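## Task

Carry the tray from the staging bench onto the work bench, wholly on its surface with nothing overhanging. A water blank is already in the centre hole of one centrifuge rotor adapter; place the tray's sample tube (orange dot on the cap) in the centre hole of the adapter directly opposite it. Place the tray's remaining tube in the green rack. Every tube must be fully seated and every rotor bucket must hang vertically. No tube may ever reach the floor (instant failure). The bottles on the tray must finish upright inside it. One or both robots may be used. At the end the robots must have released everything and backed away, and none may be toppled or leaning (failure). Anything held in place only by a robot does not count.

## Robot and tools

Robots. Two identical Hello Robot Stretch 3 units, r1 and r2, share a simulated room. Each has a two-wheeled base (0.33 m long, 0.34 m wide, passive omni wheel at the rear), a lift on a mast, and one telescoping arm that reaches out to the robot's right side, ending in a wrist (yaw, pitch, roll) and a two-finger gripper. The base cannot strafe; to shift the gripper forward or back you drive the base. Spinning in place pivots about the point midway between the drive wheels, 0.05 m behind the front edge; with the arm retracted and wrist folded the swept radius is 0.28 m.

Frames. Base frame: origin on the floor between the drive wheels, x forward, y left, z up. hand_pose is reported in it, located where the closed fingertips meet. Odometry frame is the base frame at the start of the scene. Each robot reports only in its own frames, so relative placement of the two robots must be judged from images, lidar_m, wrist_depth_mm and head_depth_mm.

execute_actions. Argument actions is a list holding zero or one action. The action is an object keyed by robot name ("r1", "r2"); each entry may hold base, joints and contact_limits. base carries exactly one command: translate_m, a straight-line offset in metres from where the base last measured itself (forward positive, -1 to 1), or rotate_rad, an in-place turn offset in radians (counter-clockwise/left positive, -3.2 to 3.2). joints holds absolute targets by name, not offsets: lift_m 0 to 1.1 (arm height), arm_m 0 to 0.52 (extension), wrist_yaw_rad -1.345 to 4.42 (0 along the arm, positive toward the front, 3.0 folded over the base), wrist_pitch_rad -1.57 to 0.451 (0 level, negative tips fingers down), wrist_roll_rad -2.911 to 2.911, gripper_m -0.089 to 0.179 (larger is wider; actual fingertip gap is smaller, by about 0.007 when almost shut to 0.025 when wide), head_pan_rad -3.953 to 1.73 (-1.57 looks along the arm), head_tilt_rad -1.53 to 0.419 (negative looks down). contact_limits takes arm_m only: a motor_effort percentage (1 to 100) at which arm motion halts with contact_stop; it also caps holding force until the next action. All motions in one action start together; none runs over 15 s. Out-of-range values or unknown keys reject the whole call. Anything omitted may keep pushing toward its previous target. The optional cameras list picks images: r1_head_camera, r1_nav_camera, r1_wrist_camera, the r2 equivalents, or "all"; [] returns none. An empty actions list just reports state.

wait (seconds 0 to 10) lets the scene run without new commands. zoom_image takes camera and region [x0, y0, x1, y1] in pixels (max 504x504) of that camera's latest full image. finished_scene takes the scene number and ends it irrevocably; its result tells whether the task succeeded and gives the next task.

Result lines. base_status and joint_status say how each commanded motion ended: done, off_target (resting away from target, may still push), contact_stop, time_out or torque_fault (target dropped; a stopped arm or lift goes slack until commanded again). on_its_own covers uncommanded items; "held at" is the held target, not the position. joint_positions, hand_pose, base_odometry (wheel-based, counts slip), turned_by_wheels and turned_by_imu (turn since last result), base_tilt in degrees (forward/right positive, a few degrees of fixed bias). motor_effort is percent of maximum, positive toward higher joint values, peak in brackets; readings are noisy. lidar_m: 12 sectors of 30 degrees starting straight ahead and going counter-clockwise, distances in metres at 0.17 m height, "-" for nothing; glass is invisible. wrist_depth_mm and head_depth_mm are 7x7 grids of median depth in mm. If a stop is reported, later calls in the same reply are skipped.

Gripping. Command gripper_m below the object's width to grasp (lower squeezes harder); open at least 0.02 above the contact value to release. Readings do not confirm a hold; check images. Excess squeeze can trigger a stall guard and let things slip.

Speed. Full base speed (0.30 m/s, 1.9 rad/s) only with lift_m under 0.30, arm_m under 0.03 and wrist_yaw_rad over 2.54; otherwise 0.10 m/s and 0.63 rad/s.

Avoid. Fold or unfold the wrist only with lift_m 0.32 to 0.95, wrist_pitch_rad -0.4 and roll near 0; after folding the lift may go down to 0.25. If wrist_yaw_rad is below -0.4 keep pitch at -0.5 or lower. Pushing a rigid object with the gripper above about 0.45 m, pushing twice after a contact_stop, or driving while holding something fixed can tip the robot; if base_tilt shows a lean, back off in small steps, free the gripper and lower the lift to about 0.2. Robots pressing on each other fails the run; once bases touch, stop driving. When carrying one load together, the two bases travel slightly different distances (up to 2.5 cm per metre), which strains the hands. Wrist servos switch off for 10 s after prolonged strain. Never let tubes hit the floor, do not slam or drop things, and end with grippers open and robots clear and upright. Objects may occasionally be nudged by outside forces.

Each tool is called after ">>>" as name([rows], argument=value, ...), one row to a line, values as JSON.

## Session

>>> execute_actions([
  {"r1":{"joints":{"head_pan_rad":-1.2,"head_tilt_rad":-0.5}},"r2":{"joints":{"head_pan_rad":-1.2,"head_tilt_rad":-0.5}}},
])

Scene clock: 1.13 s.
r1.base_odometry: x=+0.000 y=+0.000 heading=+0.000 (m, m, rad; r1's odometry frame)
r1.turned_by_wheels: +0.000 (rad since the last result)
r1.turned_by_imu: +0.000 (rad since the last result)
r1.base_tilt: forward=-1.7 right=+0.4 (deg)
r1.lidar_m: 1.01 0.99 2.88 1.48 2.72 2.67 1.43 1.19 1.19 1.33 2.16 2.13
r1.head_depth_mm: 1389 1452 1537 1626 1732 1662 1353 / 1567 1647 1765 1875 1954 1674 1360 / 1798 1917 2052 2197 2167 1669 1365 / 2105 2246 2450 2612 2152 1684 1367 / 2528 2814 3106 3066 2167 1684 1373 / 3188 3602 - 3143 2198 1686 1373 / 3353 3538 3750 3164 2190 1700 1387
r1.base_status: not commanded
r1.joint_positions: lift_m=+0.371 arm_m=+0.002 wrist_yaw_rad=+2.841 wrist_pitch_rad=-0.596 wrist_roll_rad=+0.001 gripper_m=+0.037 head_pan_rad=-1.193 head_tilt_rad=-0.494
r1.joint_status: all done
r1.motor_effort: left_wheel=-1(1) right_wheel=+0(0) lift_m=+34(35) arm_m=+0(0) wrist_yaw_rad=+1(1) wrist_pitch_rad=+6(6) wrist_roll_rad=+0(1) gripper_m=+0(1) head_pan_rad=-3(37) head_tilt_rad=-6(39) (%)
r1.hand_pose: x=+0.0376 y=+0.0428 z=+0.3459 quat_wxyz=(+0.307, +0.699, +0.104, +0.637) (m; r1's base frame)
r1.wrist_depth_mm: - - - - - - - / - - - - - - - / 774 854 811 839 855 867 869 / 670 - 704 688 698 700 703 / 585 571 609 601 622 614 620 / 516 531 - 525 541 534 530 / 478 - - 477 473 481 474
r2.base_odometry: x=+0.000 y=+0.000 heading=+0.000 (m, m, rad; r2's odometry frame)
r2.turned_by_wheels: +0.000 (rad since the last result)
r2.turned_by_imu: +0.000 (rad since the last result)
r2.base_tilt: forward=-0.2 right=-2.0 (deg)
r2.lidar_m: 1.68 2.09 2.10 0.93 0.71 0.70 0.74 1.08 3.85 1.78 1.52 2.89
r2.head_depth_mm: - - 2563 2668 2016 1577 1291 / - - 2050 2766 2005 1576 1292 / - - 1984 2721 1998 1559 1275 / - - 1966 2575 1921 1558 1279 / 3868 - 1950 2583 1901 1539 1274 / 3661 3970 - 2533 1945 1539 1268 / 3419 3706 3931 2670 1938 1545 1269
r2.base_status: not commanded
r2.joint_positions: lift_m=+0.583 arm_m=+0.000 wrist_yaw_rad=+2.896 wrist_pitch_rad=-0.500 wrist_roll_rad=+0.019 gripper_m=+0.037 head_pan_rad=-1.193 head_tilt_rad=-0.493
r2.joint_status: all done
r2.motor_effort: left_wheel=+0(0) right_wheel=+0(1) lift_m=+38(38) arm_m=+0(0) wrist_yaw_rad=+0(1) wrist_pitch_rad=+7(7) wrist_roll_rad=+1(0) gripper_m=+0(0) head_pan_rad=-2(37) head_tilt_rad=-3(24) (%)
r2.hand_pose: x=+0.0307 y=+0.0619 z=+0.5781 quat_wxyz=(+0.259, +0.707, +0.087, +0.652) (m; r2's base frame)
r2.wrist_depth_mm: - 862 - - - - - / - 927 - - - - - / - - - - - - - / 689 - - - - - - / 740 - 990 978 - 987 - / 768 813 - 854 868 854 856 / 710 717 720 722 719 741 747
pictures: r1_head_camera (sideways: a quarter turn clockwise sets it upright), r1_nav_camera (sideways: a quarter turn counterclockwise sets it upright), r1_wrist_camera, r2_head_camera (sideways: a quarter turn clockwise sets it upright), r2_nav_camera (sideways: a quarter turn counterclockwise sets it upright), r2_wrist_camera
camera_calibration (this result's frames):
r1_head_camera: T_world_to_cam=[[-0.116091, 0.412105, -0.90371, 1.19846], [0.947308, 0.319425, 0.0239708, -0.0382845], [0.298546, -0.853309, -0.427473, 0.514006], [0, 0, 0, 1]] pos_world=[0.0219425, -0.043054, 1.3037]
r1_nav_camera: T_world_to_cam=[[0.19504, -0.408935, 0.891477, -1.12524], [-0.907343, -0.420353, 0.00568909, 0.0453784], [0.372408, -0.809985, -0.45303, 0.539023], [0, 0, 0, 1]] pos_world=[0.0599042, -0.00447391, 1.24706]
r1_wrist_camera: T_world_to_cam=[[0.964776, -0.261751, 0.0263391, -0.0377699], [-0.169826, -0.696145, -0.697525, 0.302696], [0.200914, 0.668483, -0.716076, 0.375365], [0, 0, 0, 1]] pos_world=[0.0124292, -0.050091, 0.480923]
r2_head_camera: T_world_to_cam=[[-0.212212, 0.41975, -0.882483, 1.16726], [0.915481, 0.401296, -0.0292713, 0.0390673], [0.34185, -0.814108, -0.469433, 0.56444], [0, 0, 0, 1]] pos_world=[0.0189858, -0.0461185, 1.29619]
r2_nav_camera: T_world_to_cam=[[0.173674, -0.393295, 0.90286, -1.13202], [-0.937677, -0.34625, 0.0295411, 0.0281005], [0.300997, -0.851722, -0.428918, 0.525883], [0, 0, 0, 1]] pos_world=[0.0646624, 0.0124175, 1.24679]
r2_wrist_camera: T_world_to_cam=[[0.960926, -0.276534, -0.0122317, -0.00453289], [-0.172521, -0.563766, -0.807716, 0.547117], [0.216465, 0.778265, -0.589445, 0.444982], [0, 0, 0, 1]] pos_world=[0.00242193, -0.0391219, 0.704152]
Images, in order (width x height): r1_head_camera 896x504, r1_nav_camera 672x504, r1_wrist_camera 644x364, r2_head_camera 896x504, r2_nav_camera 672x504, r2_wrist_camera 644x364.

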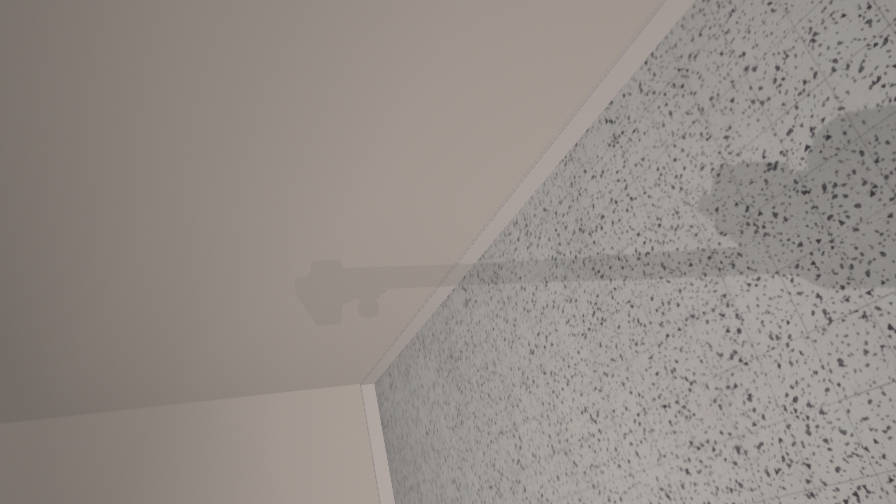

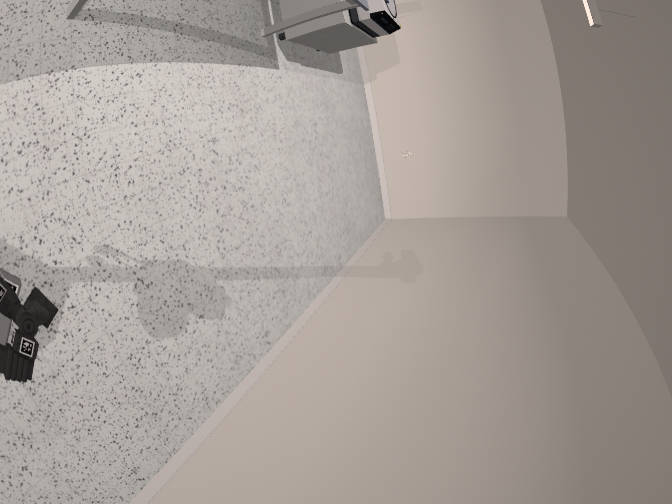

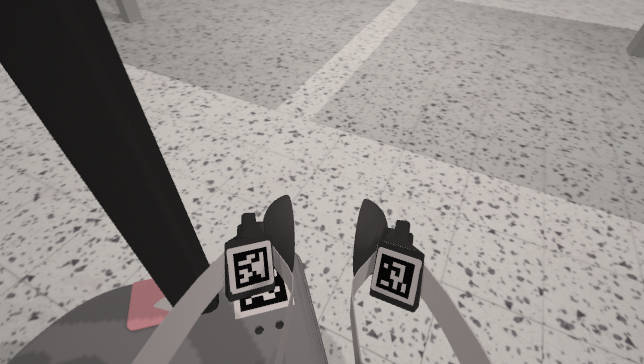

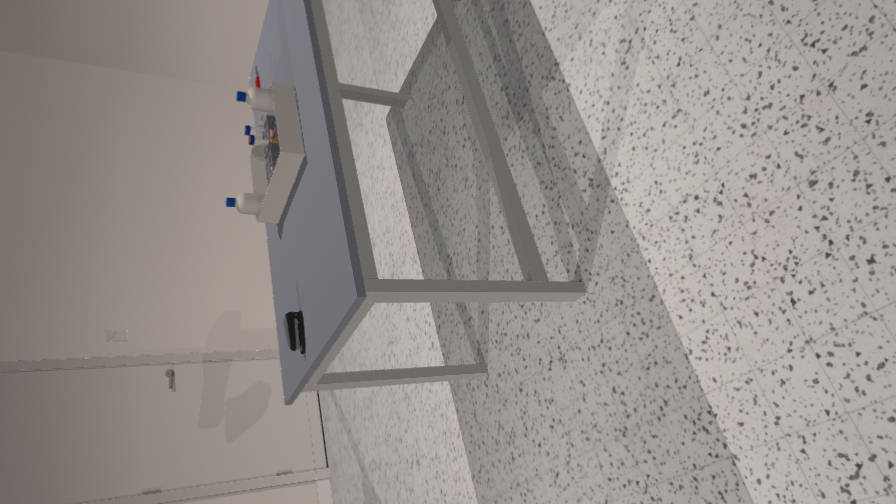

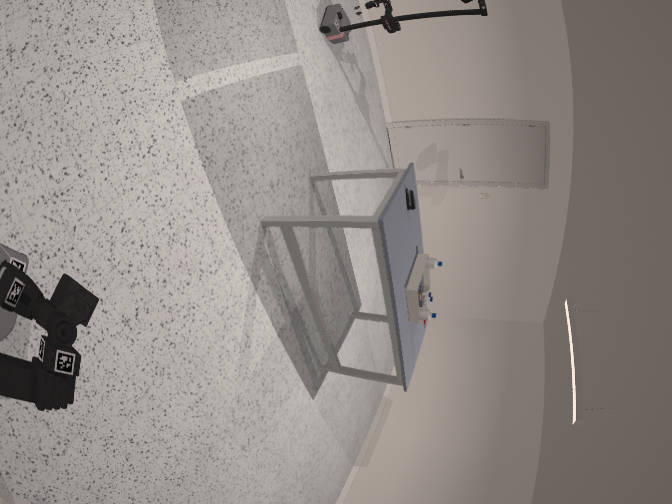

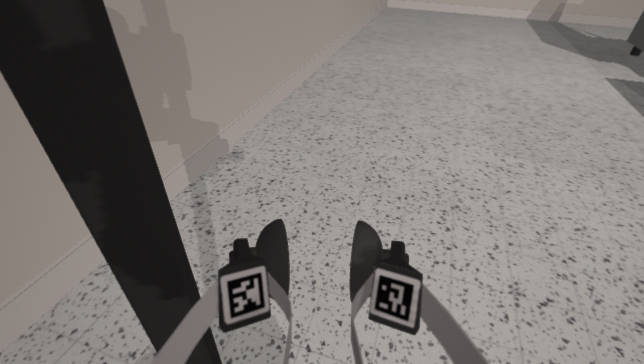

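>>> execute_actions([
  {"r1":{"joints":{"head_pan_rad":1.1,"head_tilt_rad":-0.45,"lift_m":0.28}},"r2":{"base":{"rotate_rad":1.54},"joints":{"lift_m":0.28}}},
], cameras=["r1_head_camera","r1_nav_camera"])

Scene clock: 16.40 s.
r1.base_odometry: x=+0.000 y=+0.000 heading=+0.000 (m, m, rad; r1's odometry frame)
r1.turned_by_wheels: +0.000 (rad since the last result)
r1.turned_by_imu: -0.001 (rad since the last result)
r1.base_tilt: forward=-1.7 right=+0.7 (deg)
r1.lidar_m: 1.01 1.00 2.88 1.47 2.71 2.67 1.43 1.19 1.19 1.33 2.16 2.12
r1.head_depth_mm: 2933 3100 3316 3303 2246 1720 1397 / 2962 3168 3383 3323 2248 1734 1397 / 3017 3240 3512 3115 2259 1734 1397 / 3068 3268 3428 3067 2275 1738 1408 / 3175 3365 3645 3397 2302 1750 1407 / 3247 3453 3739 3337 2316 1742 1417 / 3271 3520 3823 3398 2307 1760 1423
r1.base_status: not commanded
r1.joint_positions: lift_m=+0.280 arm_m=+0.002 wrist_yaw_rad=+2.841 wrist_pitch_rad=-0.597 wrist_roll_rad=+0.001 gripper_m=+0.037 head_pan_rad=+1.093 head_tilt_rad=-0.458
r1.joint_status: all done
r1.motor_effort: left_wheel=-1(1) right_wheel=+0(1) lift_m=+30(29) arm_m=+0(0) wrist_yaw_rad=+0(0) wrist_pitch_rad=+6(6) wrist_roll_rad=+0(0) gripper_m=-1(0) head_pan_rad=+3(38) head_tilt_rad=+5(15) (%)
r1.hand_pose: x=+0.0376 y=+0.0427 z=+0.2549 quat_wxyz=(+0.307, +0.699, +0.104, +0.637) (m; r1's base frame)
r1.wrist_depth_mm: - - - - - - - / - 820 823 815 849 849 848 / 634 689 658 666 671 672 694 / 557 - 567 561 576 580 579 / 492 - - 491 503 487 497 / - - - 429 437 434 435 / - - - 390 383 384 391
r2.base_odometry: x=+0.000 y=+0.000 heading=+1.540 (m, m, rad; r2's odometry frame)
r2.turned_by_wheels: +1.540 (rad since the last result)
r2.turned_by_imu: +1.524 (rad since the last result)
r2.base_tilt: forward=-0.1 right=-2.0 (deg)
r2.lidar_m: 0.96 0.72 0.70 0.73 1.03 3.20 1.85 1.53 2.83 1.68 1.98 2.40
r2.head_depth_mm: - - 1935 2647 2015 1574 1292 / - - 2215 2766 1933 1575 1291 / - - 2461 2751 1990 1555 1282 / - - 3254 2590 1963 1553 1276 / - 2992 3122 2751 1967 1545 1276 / - - 3715 2666 1929 1540 1270 / 3904 - - 2668 1923 1529 1262
r2.base_status: done
r2.joint_positions: lift_m=+0.280 arm_m=+0.000 wrist_yaw_rad=+2.896 wrist_pitch_rad=-0.500 wrist_roll_rad=+0.019 gripper_m=+0.037 head_pan_rad=-1.193 head_tilt_rad=-0.494
r2.joint_status: all done
r2.motor_effort: left_wheel=-4(11) right_wheel=+2(5) lift_m=+33(34) arm_m=+0(1) wrist_yaw_rad=+0(1) wrist_pitch_rad=+7(7) wrist_roll_rad=+0(0) gripper_m=+1(1) head_pan_rad=-3(3) head_tilt_rad=-2(2) (%)
r2.hand_pose: x=+0.0307 y=+0.0619 z=+0.2749 quat_wxyz=(+0.259, +0.707, +0.087, +0.652) (m; r2's base frame)
r2.wrist_depth_mm: - 825 764 718 674 619 581 / - 914 829 774 721 677 625 / 809 810 829 831 784 723 670 / 649 - 668 680 682 688 680 / 537 - 566 564 573 584 577 / 466 - - 473 488 486 493 / - - - 421 405 424 425
pictures: r1_head_camera (sideways: a quarter turn clockwise sets it upright), r1_nav_camera (sideways: a quarter turn counterclockwise sets it upright)
camera_calibration (this result's frames):
r1_head_camera: T_world_to_cam=[[-0.220296, -0.329101, -0.918239, 1.21805], [-0.862546, 0.505318, 0.0258266, -0.0296615], [0.455503, 0.797713, -0.395184, 0.471032], [0, 0, 0, 1]] pos_world=[0.0281902, 0.0401007, 1.30537]
r1_nav_camera: T_world_to_cam=[[0.166348, 0.38702, 0.906942, -1.14524], [0.912063, -0.409978, 0.0076628, 0.0317101], [0.374792, 0.825914, -0.421186, 0.497572], [0, 0, 0, 1]] pos_world=[-0.024899, 0.04528, 1.24799]
Images, in order (width x height): r1_head_camera 896x504, r1_nav_camera 672x504.

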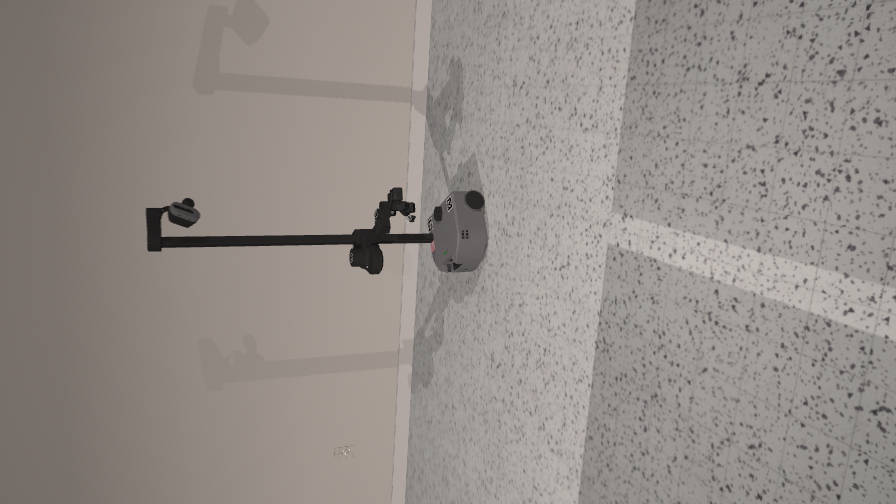

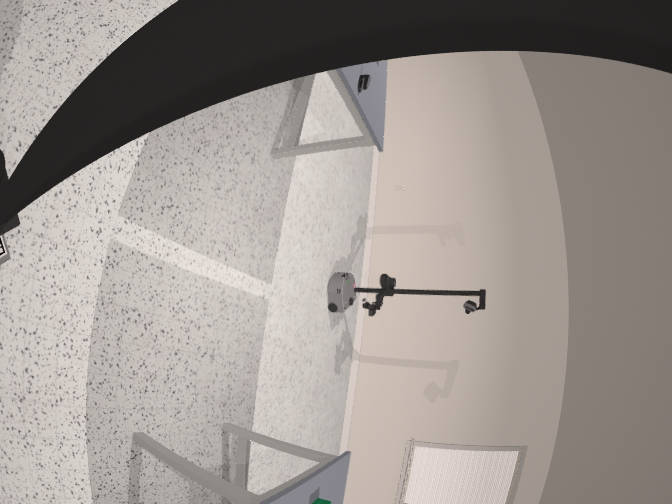

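>>> execute_actions([
  {"r1":{"base":{"rotate_rad":2.25},"joints":{"head_pan_rad":-0.9,"head_tilt_rad":-0.6}},"r2":{"base":{"translate_m":-0.9}}},
], cameras=[])

>>> execute_actions([
  {"r1":{"base":{"translate_m":1.0}},"r2":{"base":{"translate_m":-0.9},"joints":{"head_pan_rad":-2.0,"head_tilt_rad":-0.6}}},
], cameras=["r1_head_camera","r2_head_camera"])

Scene clock: 29.50 s.
r1.base_odometry: x=+0.000 y=+0.000 heading=+2.250 (m, m, rad; r1's odometry frame)
r1.turned_by_wheels: +2.250 (rad since the last result)
r1.turned_by_imu: +2.265 (rad since the last result)
r1.base_tilt: forward=-1.6 right=+0.5 (deg)
r1.lidar_m: 2.77 2.02 1.31 1.19 1.20 1.47 2.89 2.12 0.99 1.58 2.67 1.47
r1.head_depth_mm: 2953 3159 3361 2509 1882 1529 1269 / 3086 3326 3516 2480 1889 1530 1276 / 3210 3526 3671 2522 1921 1525 1278 / 3301 3656 3549 2546 1916 1535 1281 / 3564 3926 3790 2553 1915 1534 1282 / 3691 - 1946 2351 1927 1557 1281 / - - 1749 2453 1922 1540 1290
r1.base_status: done
r1.joint_positions: lift_m=+0.280 arm_m=+0.002 wrist_yaw_rad=+2.841 wrist_pitch_rad=-0.597 wrist_roll_rad=+0.001 gripper_m=+0.037 head_pan_rad=-0.893 head_tilt_rad=-0.593
r1.joint_status: all done
r1.motor_effort: left_wheel=-3(7) right_wheel=+2(7) lift_m=+30(30) arm_m=+0(0) wrist_yaw_rad=+1(1) wrist_pitch_rad=+6(7) wrist_roll_rad=+0(0) gripper_m=+1(1) head_pan_rad=-3(37) head_tilt_rad=-5(24) (%)
r1.hand_pose: x=+0.0376 y=+0.0427 z=+0.2549 quat_wxyz=(+0.307, +0.699, +0.104, +0.637) (m; r1's base frame)
r1.wrist_depth_mm: - - - - - - - / - 814 826 837 837 859 859 / 634 670 656 661 678 697 691 / 543 - 554 559 571 578 578 / 495 - - 494 502 488 493 / - - - 425 442 434 436 / - - - 390 379 387 390
r2.base_odometry: x=-0.028 y=-0.900 heading=+1.540 (m, m, rad; r2's odometry frame)
r2.turned_by_wheels: +0.000 (rad since the last result)
r2.turned_by_imu: +0.000 (rad since the last result)
r2.base_tilt: forward=-0.1 right=-1.9 (deg)
r2.lidar_m: 1.61 1.21 1.18 1.23 1.73 3.49 1.19 0.89 0.86 2.67 1.97 4.07
r2.head_depth_mm: 3844 - - 2745 2011 1585 1292 / - - - 2768 2013 1561 1280 / - - 3789 2598 1993 1559 1286 / - - 3470 2750 1964 1551 1277 / - - 2262 2577 1969 1537 1272 / - - 3535 2555 1960 1530 1266 / - 3389 3408 2691 1942 1535 1265
r2.base_status: done
r2.joint_positions: lift_m=+0.280 arm_m=+0.000 wrist_yaw_rad=+2.896 wrist_pitch_rad=-0.500 wrist_roll_rad=+0.019 gripper_m=+0.037 head_pan_rad=-1.193 head_tilt_rad=-0.494
r2.joint_status: not commanded
r2.motor_effort: left_wheel=-4(19) right_wheel=+2(4) lift_m=+34(34) arm_m=-1(0) wrist_yaw_rad=+0(0) wrist_pitch_rad=+7(7) wrist_roll_rad=+1(0) gripper_m=+1(0) head_pan_rad=-2(2) head_tilt_rad=-2(2) (%)
r2.hand_pose: x=+0.0307 y=+0.0619 z=+0.2749 quat_wxyz=(+0.259, +0.707, +0.087, +0.652) (m; r2's base frame)
r2.wrist_depth_mm: - - - - - - 940 / - - - - - - - / 803 830 859 847 869 866 916 / 648 - 662 689 677 699 700 / 542 - 567 560 566 574 587 / 468 - - 478 500 489 489 / - - - 425 408 420 424
pictures: none
No camera images: the call's "cameras" was empty. Leave "cameras" out to get every camera's image.

Scene clock: 34.60 s.
r1.base_odometry: x=-0.628 y=+0.778 heading=+2.250 (m, m, rad; r1's odometry frame)
r1.turned_by_wheels: +0.000 (rad since the last result)
r1.turned_by_imu: +0.003 (rad since the last result)
r1.base_tilt: forward=-1.8 right=+0.6 (deg)
r1.lidar_m: 1.78 2.33 1.47 1.35 1.36 1.67 3.32 1.66 2.01 3.39 0.72 1.64
r1.head_depth_mm: 2800 3039 3230 2217 1826 1522 1277 / 2935 3185 3331 1031 1656 1525 1269 / 3095 3339 3454 1055 889 1057 1222 / 3164 3517 1589 1057 1741 1535 1281 / 3375 3748 1484 1068 1855 1537 1287 / 3605 - 1476 1063 1926 1538 1289 / 3771 - 1401 1117 1925 1543 1296
r1.base_status: done
r1.joint_positions: lift_m=+0.280 arm_m=+0.002 wrist_yaw_rad=+2.841 wrist_pitch_rad=-0.597 wrist_roll_rad=+0.001 gripper_m=+0.037 head_pan_rad=-0.893 head_tilt_rad=-0.593
r1.joint_status: not commanded
r1.motor_effort: left_wheel=-3(7) right_wheel=+1(6) lift_m=+30(30) arm_m=-1(0) wrist_yaw_rad=+1(0) wrist_pitch_rad=+6(7) wrist_roll_rad=+0(1) gripper_m=+0(1) head_pan_rad=-3(2) head_tilt_rad=-5(4) (%)
r1.hand_pose: x=+0.0376 y=+0.0426 z=+0.2549 quat_wxyz=(+0.307, +0.699, +0.104, +0.637) (m; r1's base frame)
r1.wrist_depth_mm: - - - - - - - / - 799 820 831 837 853 852 / 639 665 663 673 690 699 688 / 548 - 558 559 570 571 582 / 488 - - 483 496 493 504 / - - - 430 434 433 437 / - - - 388 382 391 388
r2.base_odometry: x=-0.056 y=-1.799 heading=+1.540 (m, m, rad; r2's odometry frame)
r2.turned_by_wheels: +0.000 (rad since the last result)
r2.turned_by_imu: +0.000 (rad since the last result)
r2.base_tilt: forward=+0.0 right=-2.0 (deg)
r2.lidar_m: 2.26 1.70 1.65 1.73 2.44 2.72 0.53 0.40 0.39 0.41 0.58 2.56
r2.head_depth_mm: 2544 2832 3033 962 734 595 1163 / 2565 2869 3112 724 684 592 1196 / 2615 2905 3133 859 702 590 1220 / 2694 2973 3173 866 700 604 1214 / 2764 3024 3248 896 712 604 1206 / 2772 3100 3285 933 718 616 1204 / 2809 3092 2067 925 716 631 1203
r2.base_status: done
r2.joint_positions: lift_m=+0.280 arm_m=+0.000 wrist_yaw_rad=+2.896 wrist_pitch_rad=-0.500 wrist_roll_rad=+0.019 gripper_m=+0.037 head_pan_rad=-1.993 head_tilt_rad=-0.592
r2.joint_status: all done
r2.motor_effort: left_wheel=-4(17) right_wheel=+2(4) lift_m=+34(33) arm_m=+0(1) wrist_yaw_rad=+0(0) wrist_pitch_rad=+7(7) wrist_roll_rad=+1(0) gripper_m=+1(1) head_pan_rad=-3(34) head_tilt_rad=-3(12) (%)
r2.hand_pose: x=+0.0307 y=+0.0619 z=+0.2749 quat_wxyz=(+0.259, +0.707, +0.087, +0.652) (m; r2's base frame)
r2.wrist_depth_mm: - - - - - - - / - - - - - - - / 828 840 843 876 863 889 881 / 651 - 669 679 682 698 704 / 543 - 562 568 574 579 582 / 468 - - 483 492 485 492 / - - - 423 410 422 423
pictures: r1_head_camera (sideways: a quarter turn clockwise sets it upright), r2_head_camera (sideways: a quarter turn clockwise sets it upright)
camera_calibration (this result's frames):
r1_head_camera: T_world_to_cam=[[-0.287689, 0.427871, -0.856832, 1.13836], [0.812073, 0.58326, 0.0185985, -0.0304626], [0.507714, -0.690459, -0.51526, 0.626959], [0, 0, 0, 1]] pos_world=[0.0339157, -0.0364138, 1.299]
r2_head_camera: T_world_to_cam=[[0.188171, 0.522322, -0.831728, 1.09863], [0.926779, -0.37473, -0.0256531, 0.0342844], [-0.325073, -0.766001, -0.55459, 0.679307], [0, 0, 0, 1]] pos_world=[-0.0176795, -0.0406382, 1.29137]
Images, in order (width x height): r1_head_camera 896x504, r2_head_camera 896x504.

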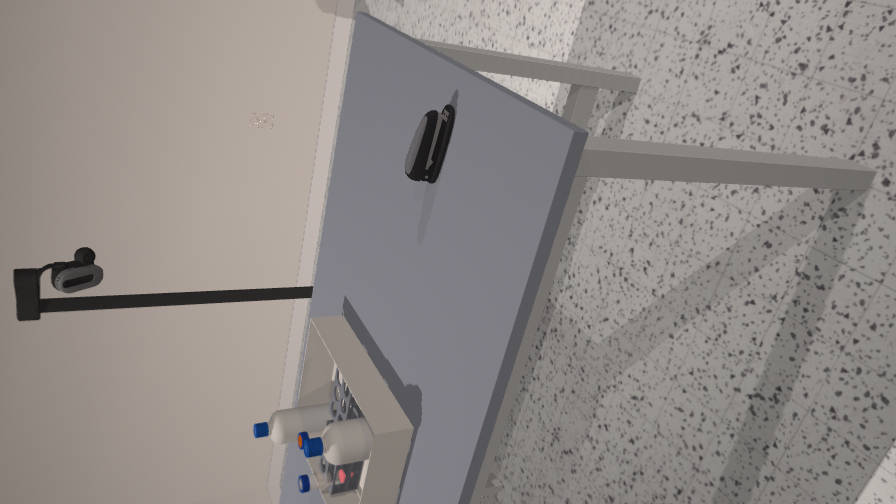

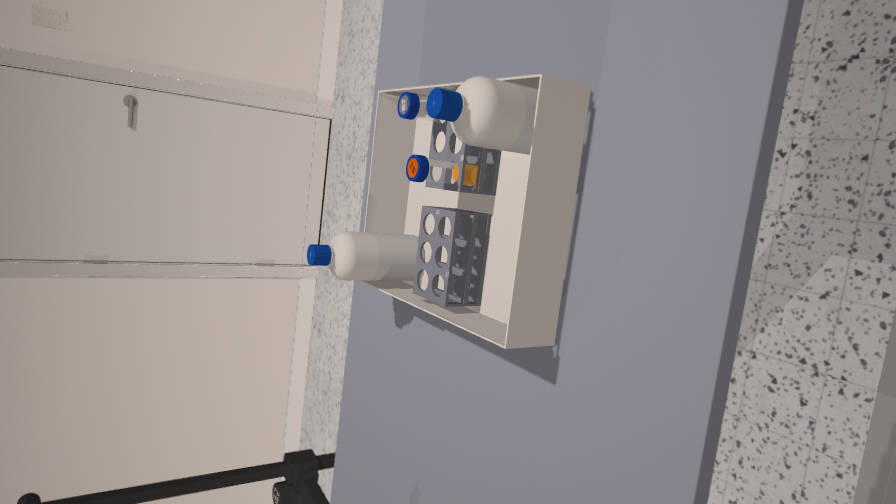

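>>> execute_actions([
  {"r1":{"base":{"rotate_rad":-0.09}},"r2":{"base":{"rotate_rad":-0.59},"joints":{"lift_m":0.93,"wrist_pitch_rad":-0.4,"head_pan_rad":-1.5,"head_tilt_rad":-0.7}}},
], cameras=[])

>>> execute_actions([
  {"r1":{"base":{"translate_m":0.97}},"r2":{"joints":{"wrist_yaw_rad":0}}},
], cameras=[])

>>> execute_actions([
  {"r1":{"base":{"rotate_rad":0.28},"joints":{"lift_m":0.93,"wrist_pitch_rad":-0.4,"head_pan_rad":-1.5,"head_tilt_rad":-0.7}},"r2":{"joints":{"lift_m":1.09,"wrist_pitch_rad":-1.5,"wrist_roll_rad":1.57,"gripper_m":0.08}}},
], cameras=["r1_head_camera","r2_head_camera"])

Scene clock: 49.00 s.
r1.base_odometry: x=-0.628 y=+0.778 heading=+2.160 (m, m, rad; r1's odometry frame)
r1.turned_by_wheels: -0.090 (rad since the last result)
r1.turned_by_imu: -0.092 (rad since the last result)
r1.base_tilt: forward=-1.7 right=+0.6 (deg)
r1.lidar_m: 1.78 2.68 1.53 1.35 1.36 1.57 2.77 1.66 2.02 3.40 0.71 1.55
r1.head_depth_mm: 2758 2973 3233 2518 1915 1527 1271 / 2896 3122 3344 1496 1839 1535 1274 / 2956 3230 3443 1045 914 1446 1244 / 3090 3320 3545 1058 897 1481 1253 / 3076 3367 1598 1063 1733 1546 1284 / 3319 3729 1482 1064 1800 1543 1283 / 3464 3857 1435 1073 1912 1547 1290
r1.base_status: done
r1.joint_positions: lift_m=+0.280 arm_m=+0.002 wrist_yaw_rad=+2.841 wrist_pitch_rad=-0.597 wrist_roll_rad=+0.001 gripper_m=+0.037 head_pan_rad=-0.893 head_tilt_rad=-0.593
r1.joint_status: not commanded
r1.motor_effort: left_wheel=+1(5) right_wheel=-2(4) lift_m=+30(30) arm_m=+0(1) wrist_yaw_rad=+0(0) wrist_pitch_rad=+7(6) wrist_roll_rad=+0(0) gripper_m=-1(0) head_pan_rad=-2(3) head_tilt_rad=-6(5) (%)
r1.hand_pose: x=+0.0376 y=+0.0426 z=+0.2549 quat_wxyz=(+0.307, +0.699, +0.104, +0.637) (m; r1's base frame)
r1.wrist_depth_mm: - - - - - - - / - 815 847 858 863 838 869 / 640 665 656 668 687 679 699 / 547 - 557 561 569 576 589 / 488 - - 491 503 493 496 / - - - 431 430 434 432 / - - - 392 386 389 390
r2.base_odometry: x=-0.056 y=-1.799 heading=+0.950 (m, m, rad; r2's odometry frame)
r2.turned_by_wheels: -0.590 (rad since the last result)
r2.turned_by_imu: -0.583 (rad since the last result)
r2.base_tilt: forward=-0.1 right=-2.0 (deg)
r2.lidar_m: 2.55 2.40 1.73 1.65 1.71 2.30 2.73 0.57 0.41 0.39 0.40 0.54
r2.head_depth_mm: 2631 2953 1105 829 - - 1104 / 2633 2993 1097 801 698 - 1104 / 2652 3027 997 689 698 - - / 2686 3007 1000 814 699 - 1148 / 2699 3038 907 808 674 - 1094 / 2731 3065 1071 781 652 1284 1113 / 2764 3120 1065 806 649 1304 1106
r2.base_status: done
r2.joint_positions: lift_m=+0.930 arm_m=+0.000 wrist_yaw_rad=+2.896 wrist_pitch_rad=-0.420 wrist_roll_rad=+0.019 gripper_m=+0.037 head_pan_rad=-1.507 head_tilt_rad=-0.692
r2.joint_status: all done
r2.motor_effort: left_wheel=+4(13) right_wheel=-3(8) lift_m=+43(45) arm_m=+0(1) wrist_yaw_rad=+1(0) wrist_pitch_rad=+12(13) wrist_roll_rad=+1(1) gripper_m=+1(1) head_pan_rad=+3(27) head_tilt_rad=-3(12) (%)
r2.hand_pose: x=+0.0333 y=+0.0723 z=+0.9420 quat_wxyz=(+0.232, +0.711, +0.060, +0.662) (m; r2's base frame)
r2.wrist_depth_mm: - - - - - - - / - - - - - - - / - - - - - - - / - - - - - - - / - - - - - - - / - - - - - - - / - - - - - - -
pictures: none
No camera images: the call's "cameras" was empty. Leave "cameras" out to get every camera's image.

Scene clock: 54.00 s.
r1.base_odometry: x=-1.167 y=+1.585 heading=+2.160 (m, m, rad; r1's odometry frame)
r1.turned_by_wheels: +0.000 (rad since the last result)
r1.turned_by_imu: +0.003 (rad since the last result)
r1.base_tilt: forward=-1.6 right=+0.6 (deg)
r1.lidar_m: 2.79 2.79 1.83 1.58 1.58 1.85 3.27 2.49 0.81 1.09 1.09 0.83
r1.head_depth_mm: 2558 1326 2969 955 786 632 1187 / 2684 2874 3115 923 784 633 1218 / 2766 3020 3273 1053 767 635 1283 / 2869 3118 3389 1057 795 656 1278 / 3023 3314 3532 1066 800 696 1284 / 3146 3468 3611 1071 799 1422 1283 / 3266 3566 3748 1071 803 1463 1286
r1.base_status: done
r1.joint_positions: lift_m=+0.280 arm_m=+0.002 wrist_yaw_rad=+2.841 wrist_pitch_rad=-0.597 wrist_roll_rad=+0.001 gripper_m=+0.037 head_pan_rad=-0.893 head_tilt_rad=-0.593
r1.joint_status: not commanded
r1.motor_effort: left_wheel=+1(8) right_wheel=-2(4) lift_m=+30(30) arm_m=+0(0) wrist_yaw_rad=+1(1) wrist_pitch_rad=+7(7) wrist_roll_rad=+0(0) gripper_m=+1(1) head_pan_rad=-3(3) head_tilt_rad=-4(4) (%)
r1.hand_pose: x=+0.0376 y=+0.0426 z=+0.2549 quat_wxyz=(+0.307, +0.699, +0.104, +0.637) (m; r1's base frame)
r1.wrist_depth_mm: - - - - - - - / - 818 836 814 855 855 883 / 645 668 669 674 676 681 693 / 545 - 558 567 573 576 574 / 489 - - 479 500 498 502 / - - - 429 442 438 435 / - - - 391 381 386 385
r2.base_odometry: x=-0.056 y=-1.799 heading=+0.950 (m, m, rad; r2's odometry frame)
r2.turned_by_wheels: +0.000 (rad since the last result)
r2.turned_by_imu: +0.000 (rad since the last result)
r2.base_tilt: forward=+0.0 right=-2.0 (deg)
r2.lidar_m: 2.56 2.40 1.72 1.65 1.70 2.30 2.73 0.57 0.41 0.39 0.40 0.54
r2.head_depth_mm: 2629 2957 1104 829 - - - / 2647 2987 1101 811 - - - / 2612 3020 999 685 - - - / 2617 2948 1006 815 658 1289 1118 / 2700 3014 904 812 655 1283 1096 / 2738 3089 1070 781 652 1280 1111 / 2759 3117 1064 808 649 1310 1113
r2.base_status: not commanded
r2.joint_positions: lift_m=+0.930 arm_m=+0.000 wrist_yaw_rad=+0.002 wrist_pitch_rad=-0.420 wrist_roll_rad=+0.019 gripper_m=+0.037 head_pan_rad=-1.507 head_tilt_rad=-0.692
r2.joint_status: all done
r2.motor_effort: left_wheel=+3(4) right_wheel=-2(3) lift_m=+43(43) arm_m=-1(0) wrist_yaw_rad=-2(2) wrist_pitch_rad=+12(12) wrist_roll_rad=+1(1) gripper_m=+1(0) head_pan_rad=+3(3) head_tilt_rad=-3(4) (%)
r2.hand_pose: x=-0.0210 y=-0.3692 z=+0.9420 quat_wxyz=(+0.685, +0.147, -0.698, -0.148) (m; r2's base frame)
r2.wrist_depth_mm: - - - - - - - / - - - - - - - / 703 704 570 490 747 775 - / 540 502 530 383 577 587 586 / 434 401 402 411 453 464 466 / 369 366 381 374 397 382 387 / 313 316 315 325 313 327 333
pictures: none
No camera images: the call's "cameras" was empty. Leave "cameras" out to get every camera's image.

Scene clock: 60.73 s.
r1.base_odometry: x=-1.167 y=+1.585 heading=+2.440 (m, m, rad; r1's odometry frame)
r1.turned_by_wheels: +0.280 (rad since the last result)
r1.turned_by_imu: +0.281 (rad since the last result)
r1.base_tilt: forward=-1.6 right=+0.4 (deg)
r1.lidar_m: 2.79 2.18 1.64 1.57 1.64 2.34 2.49 0.81 1.12 1.09 1.14 0.83
r1.head_depth_mm: 2627 2909 2942 893 727 - - / 2629 2892 2945 685 699 - - / 2640 2923 2987 862 706 - - / 1259 2929 1169 850 712 - - / 2735 2986 2979 849 712 637 1169 / 2739 2998 3032 906 715 1328 1221 / 2733 3029 3007 910 715 1336 1220
r1.base_status: done
r1.joint_positions: lift_m=+0.930 arm_m=+0.002 wrist_yaw_rad=+2.841 wrist_pitch_rad=-0.418 wrist_roll_rad=+0.001 gripper_m=+0.037 head_pan_rad=-1.493 head_tilt_rad=-0.692
r1.joint_status: all done
r1.motor_effort: left_wheel=-3(7) right_wheel=+1(4) lift_m=+38(40) arm_m=-1(1) wrist_yaw_rad=+0(0) wrist_pitch_rad=+9(10) wrist_roll_rad=+0(0) gripper_m=+0(0) head_pan_rad=-3(31) head_tilt_rad=-6(21) (%)
r1.hand_pose: x=+0.0453 y=+0.0675 z=+0.9424 quat_wxyz=(+0.249, +0.706, +0.042, +0.662) (m; r1's base frame)
r1.wrist_depth_mm: - - - - - - - / - - - - - - - / - - - - - - - / - - - - - - - / - - - - - - - / - - - - - - - / - - - - - - -
r2.base_odometry: x=-0.056 y=-1.799 heading=+0.950 (m, m, rad; r2's odometry frame)
r2.turned_by_wheels: +0.000 (rad since the last result)
r2.turned_by_imu: +0.000 (rad since the last result)
r2.base_tilt: forward=-0.1 right=-1.9 (deg)
r2.lidar_m: 2.57 2.41 1.73 1.65 1.71 2.30 2.72 0.57 0.41 0.39 0.40 0.54
r2.head_depth_mm: - - - - - - 1105 / 2587 2999 - - - - - / 2643 2990 1014 703 - - 1119 / 1249 2919 1000 814 - - 1118 / 2667 3072 910 815 654 1284 1094 / 2741 3106 1067 786 652 1283 1111 / 2743 3131 1068 807 650 1306 1114
r2.base_status: not commanded
r2.joint_positions: lift_m=+1.090 arm_m=+0.000 wrist_yaw_rad=+0.002 wrist_pitch_rad=-1.491 wrist_roll_rad=+1.565 gripper_m=+0.080 head_pan_rad=-1.507 head_tilt_rad=-0.692
r2.joint_status: all done
r2.motor_effort: left_wheel=+4(4) right_wheel=-3(2) lift_m=+43(44) arm_m=+0(0) wrist_yaw_rad=-2(1) wrist_pitch_rad=-4(10) wrist_roll_rad=+2(3) gripper_m=+1(82) head_pan_rad=+3(3) head_tilt_rad=-3(2) (%)
r2.hand_pose: x=-0.0215 y=-0.1412 z=+0.9712 quat_wxyz=(+0.003, +0.002, -0.734, -0.679) (m; r2's base frame)
r2.wrist_depth_mm: 366 364 - - - - - / 371 376 - - - - - / 383 378 - - - - - / 393 385 - - - - - / 399 395 - - - - - / 408 399 - - - - - / 417 408 - - - - -
pictures: r1_head_camera (sideways: a quarter turn clockwise sets it upright), r2_head_camera (sideways: a quarter turn clockwise sets it upright)
camera_calibration (this result's frames):
r1_head_camera: T_world_to_cam=[[-0.00226636, 0.597179, -0.802105, 1.06526], [0.999685, 0.0213949, 0.0131042, -0.0244521], [0.0249865, -0.801823, -0.597039, 0.7363], [0, 0, 0, 1]] pos_world=[0.0084611, -0.0452472, 1.29437]
r2_head_camera: T_world_to_cam=[[-0.0825646, 0.629238, -0.772815, 1.02347], [0.994368, 0.10372, -0.0217843, 0.0288323], [0.0664487, -0.770261, -0.634257, 0.78056], [0, 0, 0, 1]] pos_world=[0.00396571, -0.0457642, 1.28666]
Images, in order (width x height): r1_head_camera 896x504, r2_head_camera 896x504.

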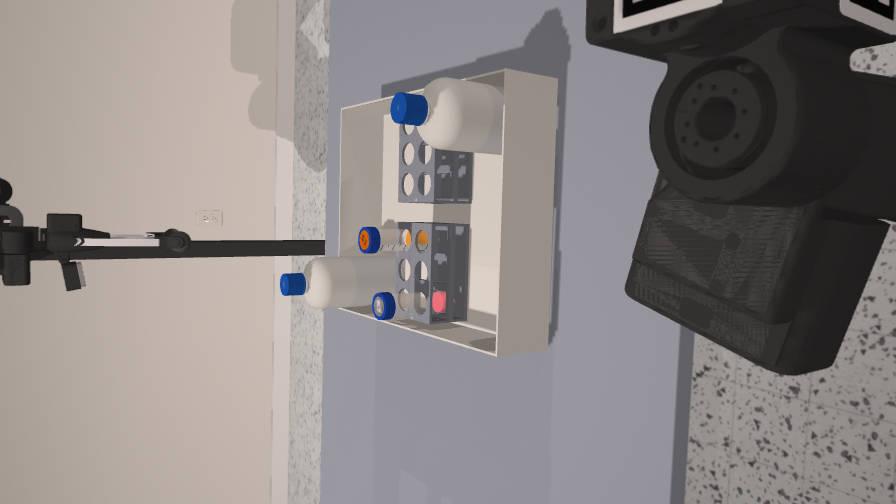

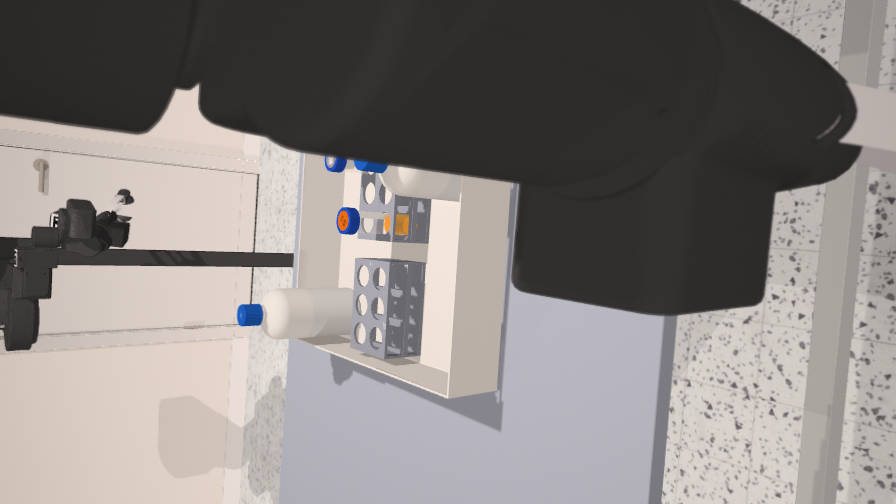

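>>> execute_actions([
  {"r1":{"base":{"rotate_rad":-0.03},"joints":{"wrist_yaw_rad":0}},"r2":{"base":{"translate_m":0.07},"joints":{"arm_m":0.42}}},
], cameras=[])

>>> execute_actions([
  {"r1":{"joints":{"lift_m":1.09,"wrist_pitch_rad":-1.5,"wrist_roll_rad":1.57,"gripper_m":0.08}}},
], cameras=[])

>>> execute_actions([
  {"r1":{"joints":{"lift_m":1.0,"arm_m":0.42}},"r2":{"joints":{"lift_m":1.0}}},
], cameras=["r1_wrist_camera","r2_wrist_camera","r1_head_camera"])

Scene clock: 75.80 s.
r1.base_odometry: x=-1.167 y=+1.585 heading=+2.410 (m, m, rad; r1's odometry frame)
r1.turned_by_wheels: -0.030 (rad since the last result)
r1.turned_by_imu: -0.031 (rad since the last result)
r1.base_tilt: forward=-1.6 right=+0.6 (deg)
r1.lidar_m: 2.78 2.26 1.65 1.57 1.63 2.27 2.50 0.81 1.13 1.09 1.13 0.83
r1.head_depth_mm: 2643 2960 2947 897 729 - - / 2642 2937 2942 692 707 - - / 2648 2977 2961 830 718 - - / 796 2924 1171 856 713 1322 1212 / 2691 2985 1070 834 713 1330 1215 / 2684 3008 2971 911 712 1331 1218 / 2722 2995 3024 911 717 1327 1224
r1.base_status: done
r1.joint_positions: lift_m=+0.930 arm_m=+0.002 wrist_yaw_rad=+0.003 wrist_pitch_rad=-0.418 wrist_roll_rad=+0.001 gripper_m=+0.037 head_pan_rad=-1.493 head_tilt_rad=-0.692
r1.joint_status: all done
r1.motor_effort: left_wheel=+0(1) right_wheel=-1(1) lift_m=+38(39) arm_m=+0(1) wrist_yaw_rad=-2(0) wrist_pitch_rad=+10(10) wrist_roll_rad=+0(0) gripper_m=+0(1) head_pan_rad=-3(2) head_tilt_rad=-5(6) (%)
r1.hand_pose: x=-0.0208 y=-0.3711 z=+0.9424 quat_wxyz=(+0.692, +0.148, -0.691, -0.146) (m; r1's base frame)
r1.wrist_depth_mm: - - - - - - - / - 946 815 - - - - / 657 670 572 587 642 705 716 / 512 510 434 419 428 551 562 / 421 427 429 433 443 446 454 / 354 360 349 365 380 375 378 / 318 318 316 318 320 323 321
r2.base_odometry: x=-0.015 y=-1.742 heading=+0.950 (m, m, rad; r2's odometry frame)
r2.turned_by_wheels: +0.000 (rad since the last result)
r2.turned_by_imu: +0.000 (rad since the last result)
r2.base_tilt: forward=+0.0 right=-2.0 (deg)
r2.lidar_m: 2.48 2.40 1.73 1.65 1.71 2.30 2.80 0.57 0.41 0.39 0.40 0.54
r2.head_depth_mm: 2758 2958 1104 828 666 597 1174 / - 3026 1049 684 661 1270 1167 / 1306 3056 1009 812 660 1268 1099 / 1287 2917 918 810 657 1283 1117 / 2700 3021 1078 786 656 1291 1088 / 2711 3124 1073 810 654 1286 1109 / 2733 3121 1066 808 650 1305 1111
r2.base_status: done
r2.joint_positions: lift_m=+1.090 arm_m=+0.420 wrist_yaw_rad=+0.001 wrist_pitch_rad=-1.492 wrist_roll_rad=+1.567 gripper_m=+0.080 head_pan_rad=-1.507 head_tilt_rad=-0.692
r2.joint_status: all done
r2.motor_effort: left_wheel=+4(12) right_wheel=-3(4) lift_m=+44(43) arm_m=+4(5) wrist_yaw_rad=+0(2) wrist_pitch_rad=-4(4) wrist_roll_rad=+1(2) gripper_m=+1(1) head_pan_rad=+3(3) head_tilt_rad=-3(3) (%)
r2.hand_pose: x=-0.0215 y=-0.5604 z=+0.9712 quat_wxyz=(+0.002, +0.001, -0.734, -0.679) (m; r2's base frame)
r2.wrist_depth_mm: 365 360 356 349 346 342 - / 252 310 185 288 354 350 - / 378 312 364 362 363 356 - / 386 315 377 370 369 364 - / 395 346 378 380 370 377 - / 377 335 391 386 384 - - / 365 343 375 394 394 - -
pictures: none
No camera images: the call's "cameras" was empty. Leave "cameras" out to get every camera's image.

Scene clock: 78.10 s.
r1.base_odometry: x=-1.167 y=+1.585 heading=+2.410 (m, m, rad; r1's odometry frame)
r1.turned_by_wheels: +0.000 (rad since the last result)
r1.turned_by_imu: +0.000 (rad since the last result)
r1.base_tilt: forward=-1.7 right=+0.7 (deg)
r1.lidar_m: 2.79 2.25 1.65 1.57 1.63 2.26 2.50 0.81 1.13 1.09 1.13 0.83
r1.head_depth_mm: - - - - - - - / - - - - - - - / 2596 2944 3138 855 - - - / 793 2924 1170 858 716 - - / 2699 2975 1070 837 716 1330 1190 / 2683 2966 2984 904 716 1334 1216 / 2756 2998 2958 909 716 1338 1222
r1.base_status: not commanded
r1.joint_positions: lift_m=+1.090 arm_m=+0.002 wrist_yaw_rad=+0.003 wrist_pitch_rad=-1.494 wrist_roll_rad=+1.566 gripper_m=+0.080 head_pan_rad=-1.493 head_tilt_rad=-0.692
r1.joint_status: all done
r1.motor_effort: left_wheel=+0(0) right_wheel=+0(1) lift_m=+39(39) arm_m=-1(1) wrist_yaw_rad=-2(2) wrist_pitch_rad=-4(8) wrist_roll_rad=+2(2) gripper_m=+1(84) head_pan_rad=-3(2) head_tilt_rad=-5(5) (%)
r1.hand_pose: x=-0.0216 y=-0.1422 z=+0.9712 quat_wxyz=(+0.003, +0.002, -0.734, -0.680) (m; r1's base frame)
r1.wrist_depth_mm: 383 - - - - - - / 390 - - - - - - / 408 423 - - - - - / 421 424 - - - - - / 436 436 - - - - - / 452 445 - - - - - / 475 - - - - - -
r2.base_odometry: x=-0.015 y=-1.742 heading=+0.950 (m, m, rad; r2's odometry frame)
r2.turned_by_wheels: +0.000 (rad since the last result)
r2.turned_by_imu: +0.000 (rad since the last result)
r2.base_tilt: forward=-0.1 right=-2.1 (deg)
r2.lidar_m: 2.49 2.41 1.73 1.66 1.71 2.30 2.79 0.57 0.41 0.39 0.40 0.54
r2.head_depth_mm: 2701 2994 1108 829 666 598 1173 / - 3058 1054 681 662 1271 1165 / 1147 3064 1010 811 661 1261 1100 / 2614 2926 922 809 658 1290 1121 / 2666 3032 1073 786 654 1287 1097 / 2743 3097 1069 814 653 1290 1114 / 2743 3135 1060 807 650 1311 1109
r2.base_status: not commanded
r2.joint_positions: lift_m=+1.090 arm_m=+0.420 wrist_yaw_rad=+0.001 wrist_pitch_rad=-1.492 wrist_roll_rad=+1.567 gripper_m=+0.080 head_pan_rad=-1.507 head_tilt_rad=-0.692
r2.joint_status: not commanded
r2.motor_effort: left_wheel=+3(3) right_wheel=-3(2) lift_m=+44(43) arm_m=+4(4) wrist_yaw_rad=+0(1) wrist_pitch_rad=-4(4) wrist_roll_rad=+2(1) gripper_m=+1(0) head_pan_rad=+3(3) head_tilt_rad=-4(2) (%)
r2.hand_pose: x=-0.0215 y=-0.5604 z=+0.9712 quat_wxyz=(+0.002, +0.001, -0.734, -0.679) (m; r2's base frame)
r2.wrist_depth_mm: 366 358 353 350 346 346 - / 253 310 186 286 355 350 - / 378 313 362 359 358 355 - / 384 315 374 371 364 363 - / 392 345 380 376 376 373 - / 379 330 388 387 387 - - / 359 343 379 387 393 - -
pictures: none
No camera images: the call's "cameras" was empty. Leave "cameras" out to get every camera's image.

Scene clock: 82.37 s.
r1.base_odometry: x=-1.167 y=+1.585 heading=+2.410 (m, m, rad; r1's odometry frame)
r1.turned_by_wheels: +0.000 (rad since the last result)
r1.turned_by_imu: +0.000 (rad since the last result)
r1.base_tilt: forward=-1.7 right=+0.6 (deg)
r1.lidar_m: 2.79 2.26 1.65 1.57 1.63 2.27 2.50 0.81 1.13 1.09 1.13 0.83
r1.head_depth_mm: 2597 - 2984 894 706 632 1210 / 2606 - 3116 692 705 632 1210 / 2657 - - 828 708 1321 1211 / 802 879 1030 858 712 1325 1214 / 2595 2945 1069 837 715 1323 1216 / 2664 2975 2988 908 715 1335 1221 / 2724 2968 3009 908 715 1332 1215
r1.base_status: not commanded
r1.joint_positions: lift_m=+1.000 arm_m=+0.420 wrist_yaw_rad=+0.001 wrist_pitch_rad=-1.495 wrist_roll_rad=+1.568 gripper_m=+0.080 head_pan_rad=-1.493 head_tilt_rad=-0.692
r1.joint_status: all done
r1.motor_effort: left_wheel=+0(0) right_wheel=-1(1) lift_m=+29(31) arm_m=+5(4) wrist_yaw_rad=-1(2) wrist_pitch_rad=-3(3) wrist_roll_rad=+1(2) gripper_m=+0(1) head_pan_rad=-3(2) head_tilt_rad=-5(5) (%)
r1.hand_pose: x=-0.0215 y=-0.5598 z=+0.8815 quat_wxyz=(+0.002, +0.001, -0.733, -0.680) (m; r1's base frame)
r1.wrist_depth_mm: 250 132 141 258 251 245 929 / 225 98 130 264 258 251 - / 237 113 139 272 267 258 - / 245 292 290 283 276 267 989 / 274 300 300 295 284 277 - / 263 290 312 300 296 - - / 281 326 325 313 304 - -
r2.base_odometry: x=-0.015 y=-1.742 heading=+0.950 (m, m, rad; r2's odometry frame)
r2.turned_by_wheels: +0.000 (rad since the last result)
r2.turned_by_imu: +0.000 (rad since the last result)
r2.base_tilt: forward=-0.1 right=-2.0 (deg)
r2.lidar_m: 2.48 2.41 1.72 1.65 1.70 2.30 2.79 0.57 0.40 0.39 0.40 0.54
r2.head_depth_mm: 2550 3020 1107 830 664 597 1167 / 2575 - 993 680 663 1273 1171 / 2531 879 994 808 658 1265 1100 / 788 2945 909 811 659 1285 1113 / 2675 3028 1076 787 652 1288 1092 / 2752 3078 1069 810 652 1283 1109 / 2721 3131 1069 807 650 1301 1110
r2.base_status: not commanded
r2.joint_positions: lift_m=+1.000 arm_m=+0.420 wrist_yaw_rad=+0.001 wrist_pitch_rad=-1.492 wrist_roll_rad=+1.567 gripper_m=+0.080 head_pan_rad=-1.507 head_tilt_rad=-0.692
r2.joint_status: all done
r2.motor_effort: left_wheel=+4(3) right_wheel=-3(3) lift_m=+33(35) arm_m=+4(4) wrist_yaw_rad=-1(1) wrist_pitch_rad=-4(4) wrist_roll_rad=+1(1) gripper_m=+1(0) head_pan_rad=+3(3) head_tilt_rad=-3(3) (%)
r2.hand_pose: x=-0.0215 y=-0.5604 z=+0.8815 quat_wxyz=(+0.002, +0.001, -0.734, -0.679) (m; r2's base frame)
r2.wrist_depth_mm: 213 95 127 260 262 258 958 / 217 133 130 239 269 264 951 / 222 273 140 273 272 269 267 / 227 278 281 280 277 273 - / 251 288 287 284 282 281 - / 237 267 292 293 290 285 - / 244 297 300 297 297 289 -
pictures: r1_head_camera (sideways: a quarter turn clockwise sets it upright), r1_wrist_camera, r2_wrist_camera
camera_calibration (this result's frames):
r1_head_camera: T_world_to_cam=[[-0.00209692, 0.597179, -0.802105, 1.06526], [0.999691, 0.0211112, 0.0131042, -0.0244521], [0.024759, -0.80183, -0.597039, 0.736301], [0, 0, 0, 1]] pos_world=[0.00844826, -0.0452478, 1.29437]
r1_wrist_camera: T_world_to_cam=[[-0.0467447, 0.994792, -0.0905733, 0.632154], [0.978845, 0.063698, 0.194433, -0.0894393], [0.19919, -0.0795685, -0.976725, 0.98461], [0, 0, 0, 1]] pos_world=[-0.0790272, -0.54482, 1.03634]
r2_wrist_camera: T_world_to_cam=[[0.00432523, 0.998534, -0.0539499, 0.60795], [0.991699, 0.00264987, 0.128551, -0.0504717], [0.128506, -0.0540581, -0.990234, 1.0044], [0, 0, 0, 1]] pos_world=[-0.0816475, -0.552629, 1.03388]
Images, in order (width x height): r1_head_camera 896x504, r1_wrist_camera 644x364, r2_wrist_camera 644x364.

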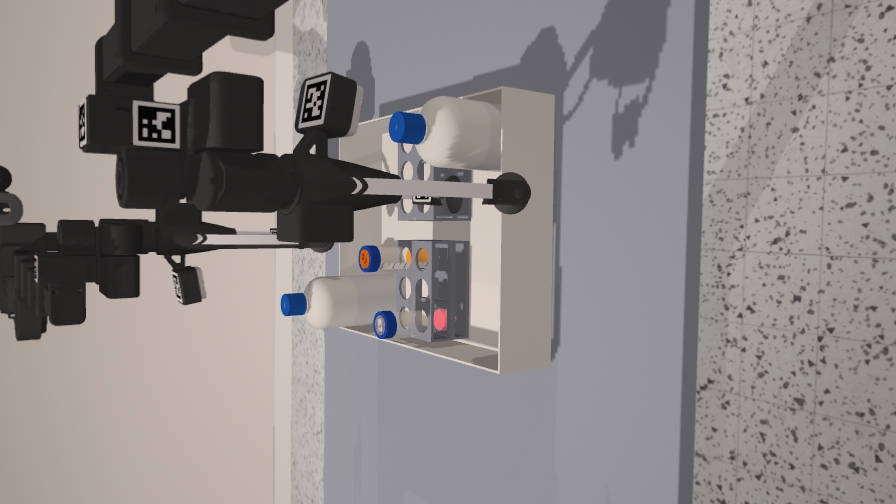

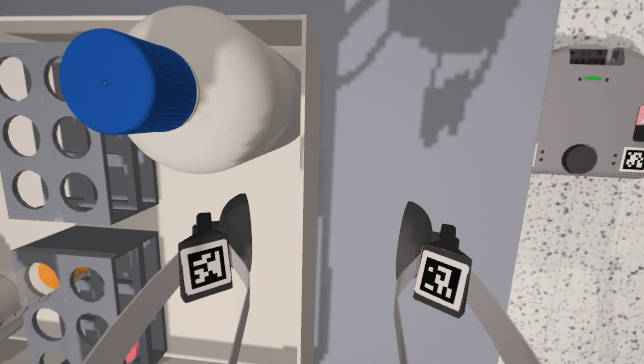

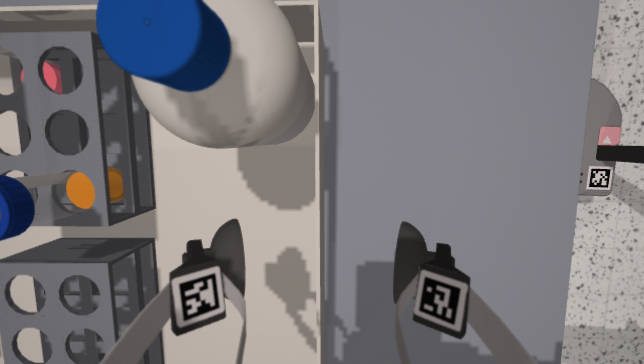

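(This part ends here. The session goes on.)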